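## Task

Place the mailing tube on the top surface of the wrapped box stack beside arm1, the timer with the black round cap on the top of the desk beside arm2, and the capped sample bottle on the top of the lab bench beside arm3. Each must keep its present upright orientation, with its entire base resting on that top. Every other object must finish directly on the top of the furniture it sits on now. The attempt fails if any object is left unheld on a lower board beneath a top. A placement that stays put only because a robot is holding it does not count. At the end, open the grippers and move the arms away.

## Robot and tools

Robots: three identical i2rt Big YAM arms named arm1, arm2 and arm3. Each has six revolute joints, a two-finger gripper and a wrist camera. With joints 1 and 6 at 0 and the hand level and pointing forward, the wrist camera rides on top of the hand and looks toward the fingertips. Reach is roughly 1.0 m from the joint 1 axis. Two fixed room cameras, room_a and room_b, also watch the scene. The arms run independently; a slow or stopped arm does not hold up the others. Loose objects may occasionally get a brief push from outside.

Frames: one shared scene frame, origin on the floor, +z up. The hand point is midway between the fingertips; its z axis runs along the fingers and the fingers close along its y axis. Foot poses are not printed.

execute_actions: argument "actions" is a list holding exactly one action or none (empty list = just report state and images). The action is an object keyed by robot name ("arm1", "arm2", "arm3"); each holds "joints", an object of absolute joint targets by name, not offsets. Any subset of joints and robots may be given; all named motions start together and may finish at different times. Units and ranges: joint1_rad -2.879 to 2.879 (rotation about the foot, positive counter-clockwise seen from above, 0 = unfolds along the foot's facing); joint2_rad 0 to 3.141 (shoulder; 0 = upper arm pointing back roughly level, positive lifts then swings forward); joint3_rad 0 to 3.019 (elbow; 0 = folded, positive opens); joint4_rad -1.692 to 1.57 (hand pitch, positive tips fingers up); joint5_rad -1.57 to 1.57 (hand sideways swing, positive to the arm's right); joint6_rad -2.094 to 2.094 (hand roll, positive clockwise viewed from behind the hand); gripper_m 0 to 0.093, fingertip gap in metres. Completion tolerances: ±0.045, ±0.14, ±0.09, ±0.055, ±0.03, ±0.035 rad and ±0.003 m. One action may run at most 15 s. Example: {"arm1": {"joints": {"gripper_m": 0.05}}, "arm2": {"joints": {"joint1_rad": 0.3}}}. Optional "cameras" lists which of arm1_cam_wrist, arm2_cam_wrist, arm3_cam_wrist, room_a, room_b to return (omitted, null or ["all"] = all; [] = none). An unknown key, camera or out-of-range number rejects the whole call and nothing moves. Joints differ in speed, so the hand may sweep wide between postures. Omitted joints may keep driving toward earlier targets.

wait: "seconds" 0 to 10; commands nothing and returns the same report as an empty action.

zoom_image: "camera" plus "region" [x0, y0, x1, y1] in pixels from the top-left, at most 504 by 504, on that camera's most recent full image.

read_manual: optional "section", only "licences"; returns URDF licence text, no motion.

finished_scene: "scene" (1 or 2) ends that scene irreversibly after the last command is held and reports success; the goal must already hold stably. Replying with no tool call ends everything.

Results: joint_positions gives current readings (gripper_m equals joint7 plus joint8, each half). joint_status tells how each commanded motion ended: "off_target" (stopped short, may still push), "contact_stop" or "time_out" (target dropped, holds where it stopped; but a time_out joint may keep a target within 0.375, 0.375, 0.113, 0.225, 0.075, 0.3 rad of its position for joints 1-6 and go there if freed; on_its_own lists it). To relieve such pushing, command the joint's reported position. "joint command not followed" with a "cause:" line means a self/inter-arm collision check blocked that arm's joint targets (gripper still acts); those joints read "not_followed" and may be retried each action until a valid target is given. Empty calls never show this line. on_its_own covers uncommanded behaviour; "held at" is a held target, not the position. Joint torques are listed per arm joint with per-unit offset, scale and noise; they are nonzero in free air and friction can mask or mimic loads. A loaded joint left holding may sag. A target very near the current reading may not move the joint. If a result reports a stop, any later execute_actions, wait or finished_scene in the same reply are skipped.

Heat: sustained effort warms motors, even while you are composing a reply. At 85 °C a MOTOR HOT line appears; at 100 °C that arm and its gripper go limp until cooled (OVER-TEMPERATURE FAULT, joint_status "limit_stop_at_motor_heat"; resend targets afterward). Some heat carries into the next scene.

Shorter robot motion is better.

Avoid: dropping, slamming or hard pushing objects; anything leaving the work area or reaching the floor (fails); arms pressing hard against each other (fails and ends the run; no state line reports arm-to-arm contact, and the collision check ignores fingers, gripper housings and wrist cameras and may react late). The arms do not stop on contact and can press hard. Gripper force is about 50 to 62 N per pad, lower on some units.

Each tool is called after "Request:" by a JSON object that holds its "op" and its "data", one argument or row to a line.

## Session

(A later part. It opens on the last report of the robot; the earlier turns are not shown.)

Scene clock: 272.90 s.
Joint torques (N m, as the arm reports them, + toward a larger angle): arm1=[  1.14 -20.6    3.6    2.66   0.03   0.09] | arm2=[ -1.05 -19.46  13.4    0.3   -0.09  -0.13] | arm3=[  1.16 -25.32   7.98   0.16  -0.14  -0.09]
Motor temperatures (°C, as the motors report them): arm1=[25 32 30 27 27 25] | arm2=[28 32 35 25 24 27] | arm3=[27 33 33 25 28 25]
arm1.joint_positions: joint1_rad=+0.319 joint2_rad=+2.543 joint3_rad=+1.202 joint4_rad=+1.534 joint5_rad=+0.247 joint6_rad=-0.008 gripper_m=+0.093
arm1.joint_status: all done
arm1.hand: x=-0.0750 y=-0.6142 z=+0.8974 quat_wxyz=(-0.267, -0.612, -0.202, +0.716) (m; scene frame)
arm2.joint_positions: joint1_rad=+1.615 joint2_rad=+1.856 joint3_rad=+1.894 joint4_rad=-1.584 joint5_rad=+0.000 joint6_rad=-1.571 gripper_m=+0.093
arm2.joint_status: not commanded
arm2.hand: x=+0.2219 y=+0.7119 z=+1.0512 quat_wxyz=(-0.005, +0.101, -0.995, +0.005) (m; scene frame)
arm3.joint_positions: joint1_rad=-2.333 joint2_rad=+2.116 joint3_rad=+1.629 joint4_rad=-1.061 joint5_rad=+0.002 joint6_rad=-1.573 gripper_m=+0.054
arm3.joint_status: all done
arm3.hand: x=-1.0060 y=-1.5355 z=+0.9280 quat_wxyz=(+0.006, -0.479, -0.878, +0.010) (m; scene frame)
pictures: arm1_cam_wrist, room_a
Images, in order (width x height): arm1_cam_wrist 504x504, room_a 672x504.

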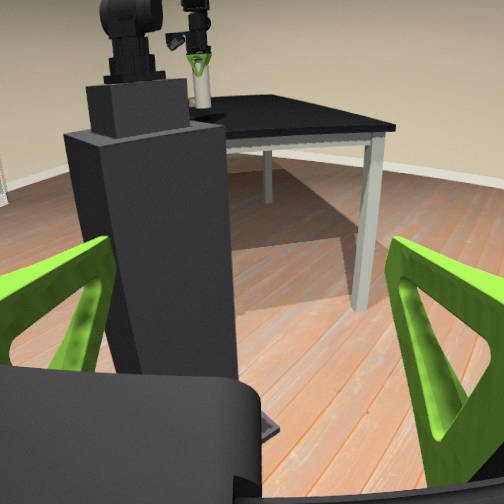

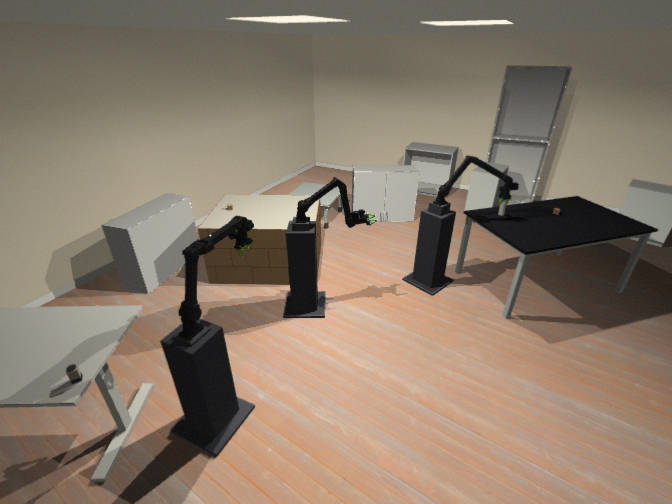

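Request:
{"op": "execute_actions", "data": {
  "actions": [
    {"arm3":{"joints":{"joint3_rad":1.49,"joint4_rad":-0.94}}}
  ],
  "cameras": ["arm1_cam_wrist","arm3_cam_wrist"]
}}

Request:
{"op": "zoom_image", "data": {
  "camera": "arm1_cam_wrist",
  "region": [160,50,260,140]
}}

Scene clock: 277.53 s.
Joint torques (N m, as the arm reports them, + toward a larger angle): arm1=[  1.1  -20.59   3.6    2.67   0.03   0.09] | arm2=[ -1.18 -19.44  13.38   0.32  -0.09  -0.13] | arm3=[  1.26 -23.25   8.02   0.48  -0.14  -0.1 ]
Motor temperatures (°C, as the motors report them): arm1=[25 32 29 27 27 25] | arm2=[28 32 35 25 24 27] | arm3=[27 33 33 25 28 25]
arm1.joint_positions: joint1_rad=+0.319 joint2_rad=+2.543 joint3_rad=+1.202 joint4_rad=+1.534 joint5_rad=+0.247 joint6_rad=-0.008 gripper_m=+0.093
arm1.joint_status: not commanded
arm1.hand: x=-0.0750 y=-0.6142 z=+0.8974 quat_wxyz=(-0.267, -0.612, -0.202, +0.716) (m; scene frame)
arm2.joint_positions: joint1_rad=+1.615 joint2_rad=+1.856 joint3_rad=+1.894 joint4_rad=-1.584 joint5_rad=+0.000 joint6_rad=-1.571 gripper_m=+0.093
arm2.joint_status: not commanded
arm2.hand: x=+0.2219 y=+0.7119 z=+1.0512 quat_wxyz=(-0.005, +0.101, -0.995, +0.005) (m; scene frame)
arm3.joint_positions: joint1_rad=-2.333 joint2_rad=+2.116 joint3_rad=+1.476 joint4_rad=-0.956 joint5_rad=+0.002 joint6_rad=-1.573 gripper_m=+0.054
arm3.joint_status: all done
arm3.hand: x=-0.9699 y=-1.5124 z=+0.8787 quat_wxyz=(-0.005, -0.479, -0.878, -0.011) (m; scene frame)
pictures: arm1_cam_wrist, arm3_cam_wrist
Images, in order (width x height): arm1_cam_wrist 504x504, arm3_cam_wrist 504x504.

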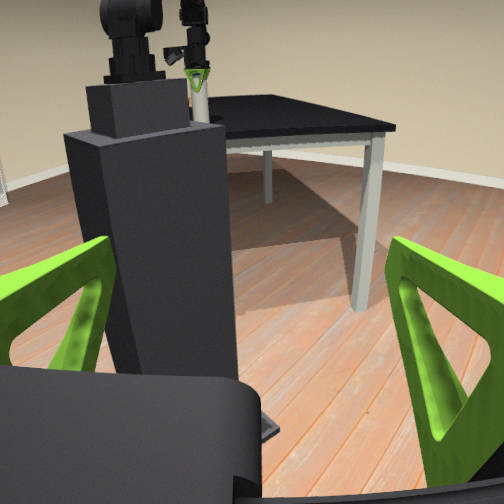

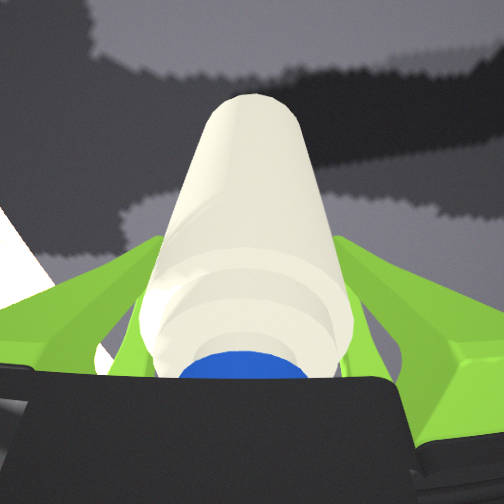

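Region (160, 50, 260, 140) of arm1_cam_wrist's 504x504 image, scaled by 5.040, with more detail than that image has; it fills the top 454 rows of this view, and the rest is white.

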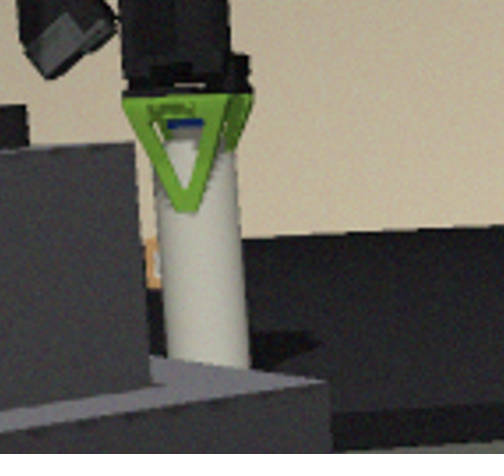

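Request:
{"op": "execute_actions", "data": {
  "actions": [
    {"arm3":{"joints":{"joint3_rad":1.45,"joint4_rad":-0.9}}}
  ],
  "cameras": ["arm3_cam_wrist"]
}}

Scene clock: 280.27 s.
Joint torques (N m, as the arm reports them, + toward a larger angle): arm1=[  1.16 -20.66   3.6    2.65   0.03   0.08] | arm2=[ -1.1  -19.48  13.38   0.31  -0.09  -0.13] | arm3=[  1.53 -24.13   6.47   0.6   -0.12  -0.1 ]
Motor temperatures (°C, as the motors report them): arm1=[25 32 29 27 27 25] | arm2=[28 32 35 25 24 27] | arm3=[27 33 33 25 28 25]
arm1.joint_positions: joint1_rad=+0.319 joint2_rad=+2.543 joint3_rad=+1.202 joint4_rad=+1.534 joint5_rad=+0.247 joint6_rad=-0.008 gripper_m=+0.093
arm1.joint_status: not commanded
arm1.hand: x=-0.0750 y=-0.6142 z=+0.8974 quat_wxyz=(-0.267, -0.612, -0.202, +0.716) (m; scene frame)
arm2.joint_positions: joint1_rad=+1.615 joint2_rad=+1.856 joint3_rad=+1.894 joint4_rad=-1.584 joint5_rad=+0.000 joint6_rad=-1.571 gripper_m=+0.093
arm2.joint_status: not commanded
arm2.hand: x=+0.2219 y=+0.7119 z=+1.0512 quat_wxyz=(-0.005, +0.101, -0.995, +0.005) (m; scene frame)
arm3.joint_positions: joint1_rad=-2.333 joint2_rad=+2.115 joint3_rad=+1.456 joint4_rad=-0.916 joint5_rad=+0.002 joint6_rad=-1.574 gripper_m=+0.054
arm3.joint_status: all done
arm3.hand: x=-0.9703 y=-1.5127 z=+0.8731 quat_wxyz=(+0.000, -0.479, -0.878, -0.002) (m; scene frame)
pictures: arm3_cam_wrist
Images, in order (width x height): arm3_cam_wrist 504x504.

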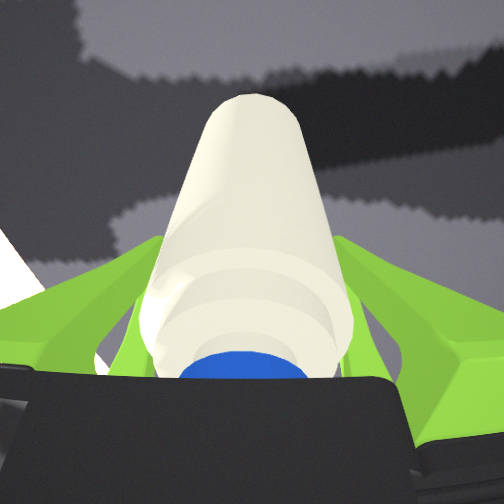

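Looks like contact. Release and lift.

Request:
{"op": "execute_actions", "data": {
  "actions": [
    {"arm3":{"joints":{"gripper_m":0.093}}}
  ],
  "cameras": ["arm3_cam_wrist"]
}}

Request:
{"op": "execute_actions", "data": {
  "actions": [
    {"arm3":{"joints":{"joint2_rad":1.95,"joint3_rad":1.58,"joint4_rad":-1.2}}}
  ],
  "cameras": ["room_a","room_b"]
}}

Scene clock: 285.20 s.
Joint torques (N m, as the arm reports them, + toward a larger angle): arm1=[  1.1  -20.64   3.6    2.67   0.02   0.08] | arm2=[ -1.09 -19.42  13.38   0.33  -0.09  -0.12] | arm3=[  1.22 -24.04   7.08   0.57  -0.14  -0.1 ]
Motor temperatures (°C, as the motors report them): arm1=[25 32 29 27 27 25] | arm2=[28 32 35 25 24 27] | arm3=[27 33 32 25 28 25]
arm1.joint_positions: joint1_rad=+0.319 joint2_rad=+2.543 joint3_rad=+1.202 joint4_rad=+1.534 joint5_rad=+0.247 joint6_rad=-0.008 gripper_m=+0.093
arm1.joint_status: not commanded
arm1.hand: x=-0.0750 y=-0.6142 z=+0.8974 quat_wxyz=(-0.267, -0.612, -0.202, +0.716) (m; scene frame)
arm2.joint_positions: joint1_rad=+1.615 joint2_rad=+1.856 joint3_rad=+1.894 joint4_rad=-1.584 joint5_rad=+0.000 joint6_rad=-1.571 gripper_m=+0.093
arm2.joint_status: not commanded
arm2.hand: x=+0.2219 y=+0.7119 z=+1.0512 quat_wxyz=(-0.005, +0.101, -0.995, +0.005) (m; scene frame)
arm3.joint_positions: joint1_rad=-2.333 joint2_rad=+2.115 joint3_rad=+1.451 joint4_rad=-0.916 joint5_rad=+0.002 joint6_rad=-1.574 gripper_m=+0.093
arm3.joint_status: all done
arm3.hand: x=-0.9682 y=-1.5113 z=+0.8715 quat_wxyz=(-0.001, -0.479, -0.878, -0.004) (m; scene frame)
pictures: arm3_cam_wrist
Images, in order (width x height): arm3_cam_wrist 504x504.

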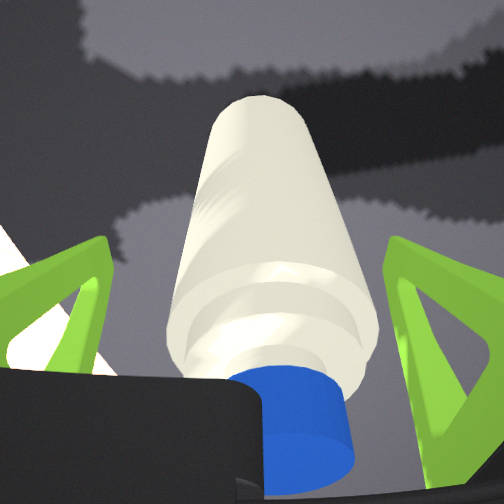

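Scene clock: 286.27 s.
Joint torques (N m, as the arm reports them, + toward a larger angle): arm1=[  1.12 -20.6    3.6    2.68   0.03   0.08] | arm2=[ -1.06 -19.4   13.37   0.31  -0.09  -0.13] | arm3=[  1.41 -19.65   9.36  -0.32  -0.14  -0.11]
Motor temperatures (°C, as the motors report them): arm1=[25 32 29 27 27 25] | arm2=[28 32 35 25 24 27] | arm3=[27 33 32 25 28 25]
arm1.joint_positions: joint1_rad=+0.319 joint2_rad=+2.543 joint3_rad=+1.202 joint4_rad=+1.534 joint5_rad=+0.247 joint6_rad=-0.008 gripper_m=+0.093
arm1.joint_status: not commanded
arm1.hand: x=-0.0750 y=-0.6142 z=+0.8974 quat_wxyz=(-0.267, -0.612, -0.202, +0.716) (m; scene frame)
arm2.joint_positions: joint1_rad=+1.615 joint2_rad=+1.856 joint3_rad=+1.894 joint4_rad=-1.584 joint5_rad=+0.000 joint6_rad=-1.571 gripper_m=+0.093
arm2.joint_status: not commanded
arm2.hand: x=+0.2219 y=+0.7119 z=+1.0512 quat_wxyz=(-0.005, +0.101, -0.995, +0.005) (m; scene frame)
arm3.joint_positions: joint1_rad=-2.333 joint2_rad=+1.925 joint3_rad=+1.562 joint4_rad=-1.185 joint5_rad=+0.002 joint6_rad=-1.574 gripper_m=+0.093
arm3.joint_status: all done
arm3.hand: x=-0.9724 y=-1.5139 z=+1.0142 quat_wxyz=(+0.006, -0.479, -0.878, +0.010) (m; scene frame)
pictures: room_a, room_b
Images, in order (width x height): room_a 672x504, room_b 672x504.

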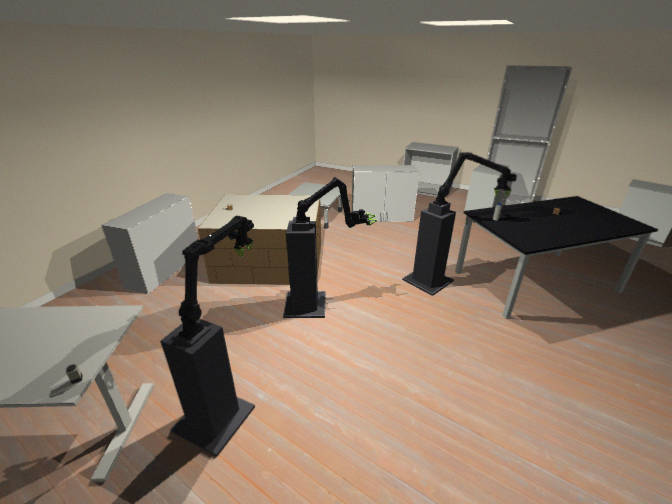

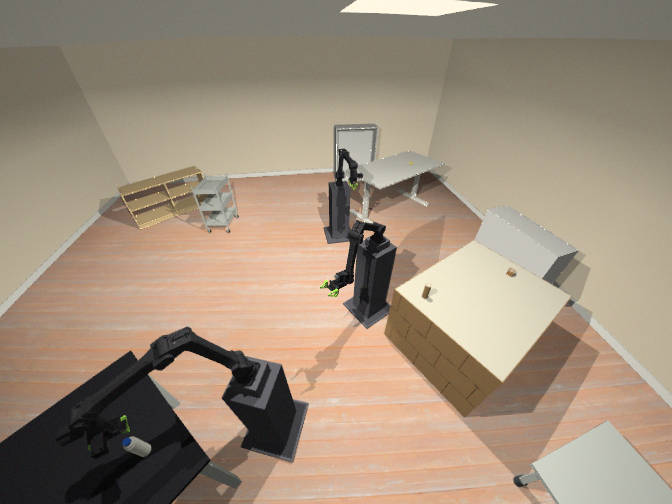

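Request:
{"op": "finished_scene", "data": {
  "scene": 1
}}

The scene is finished: the task was done.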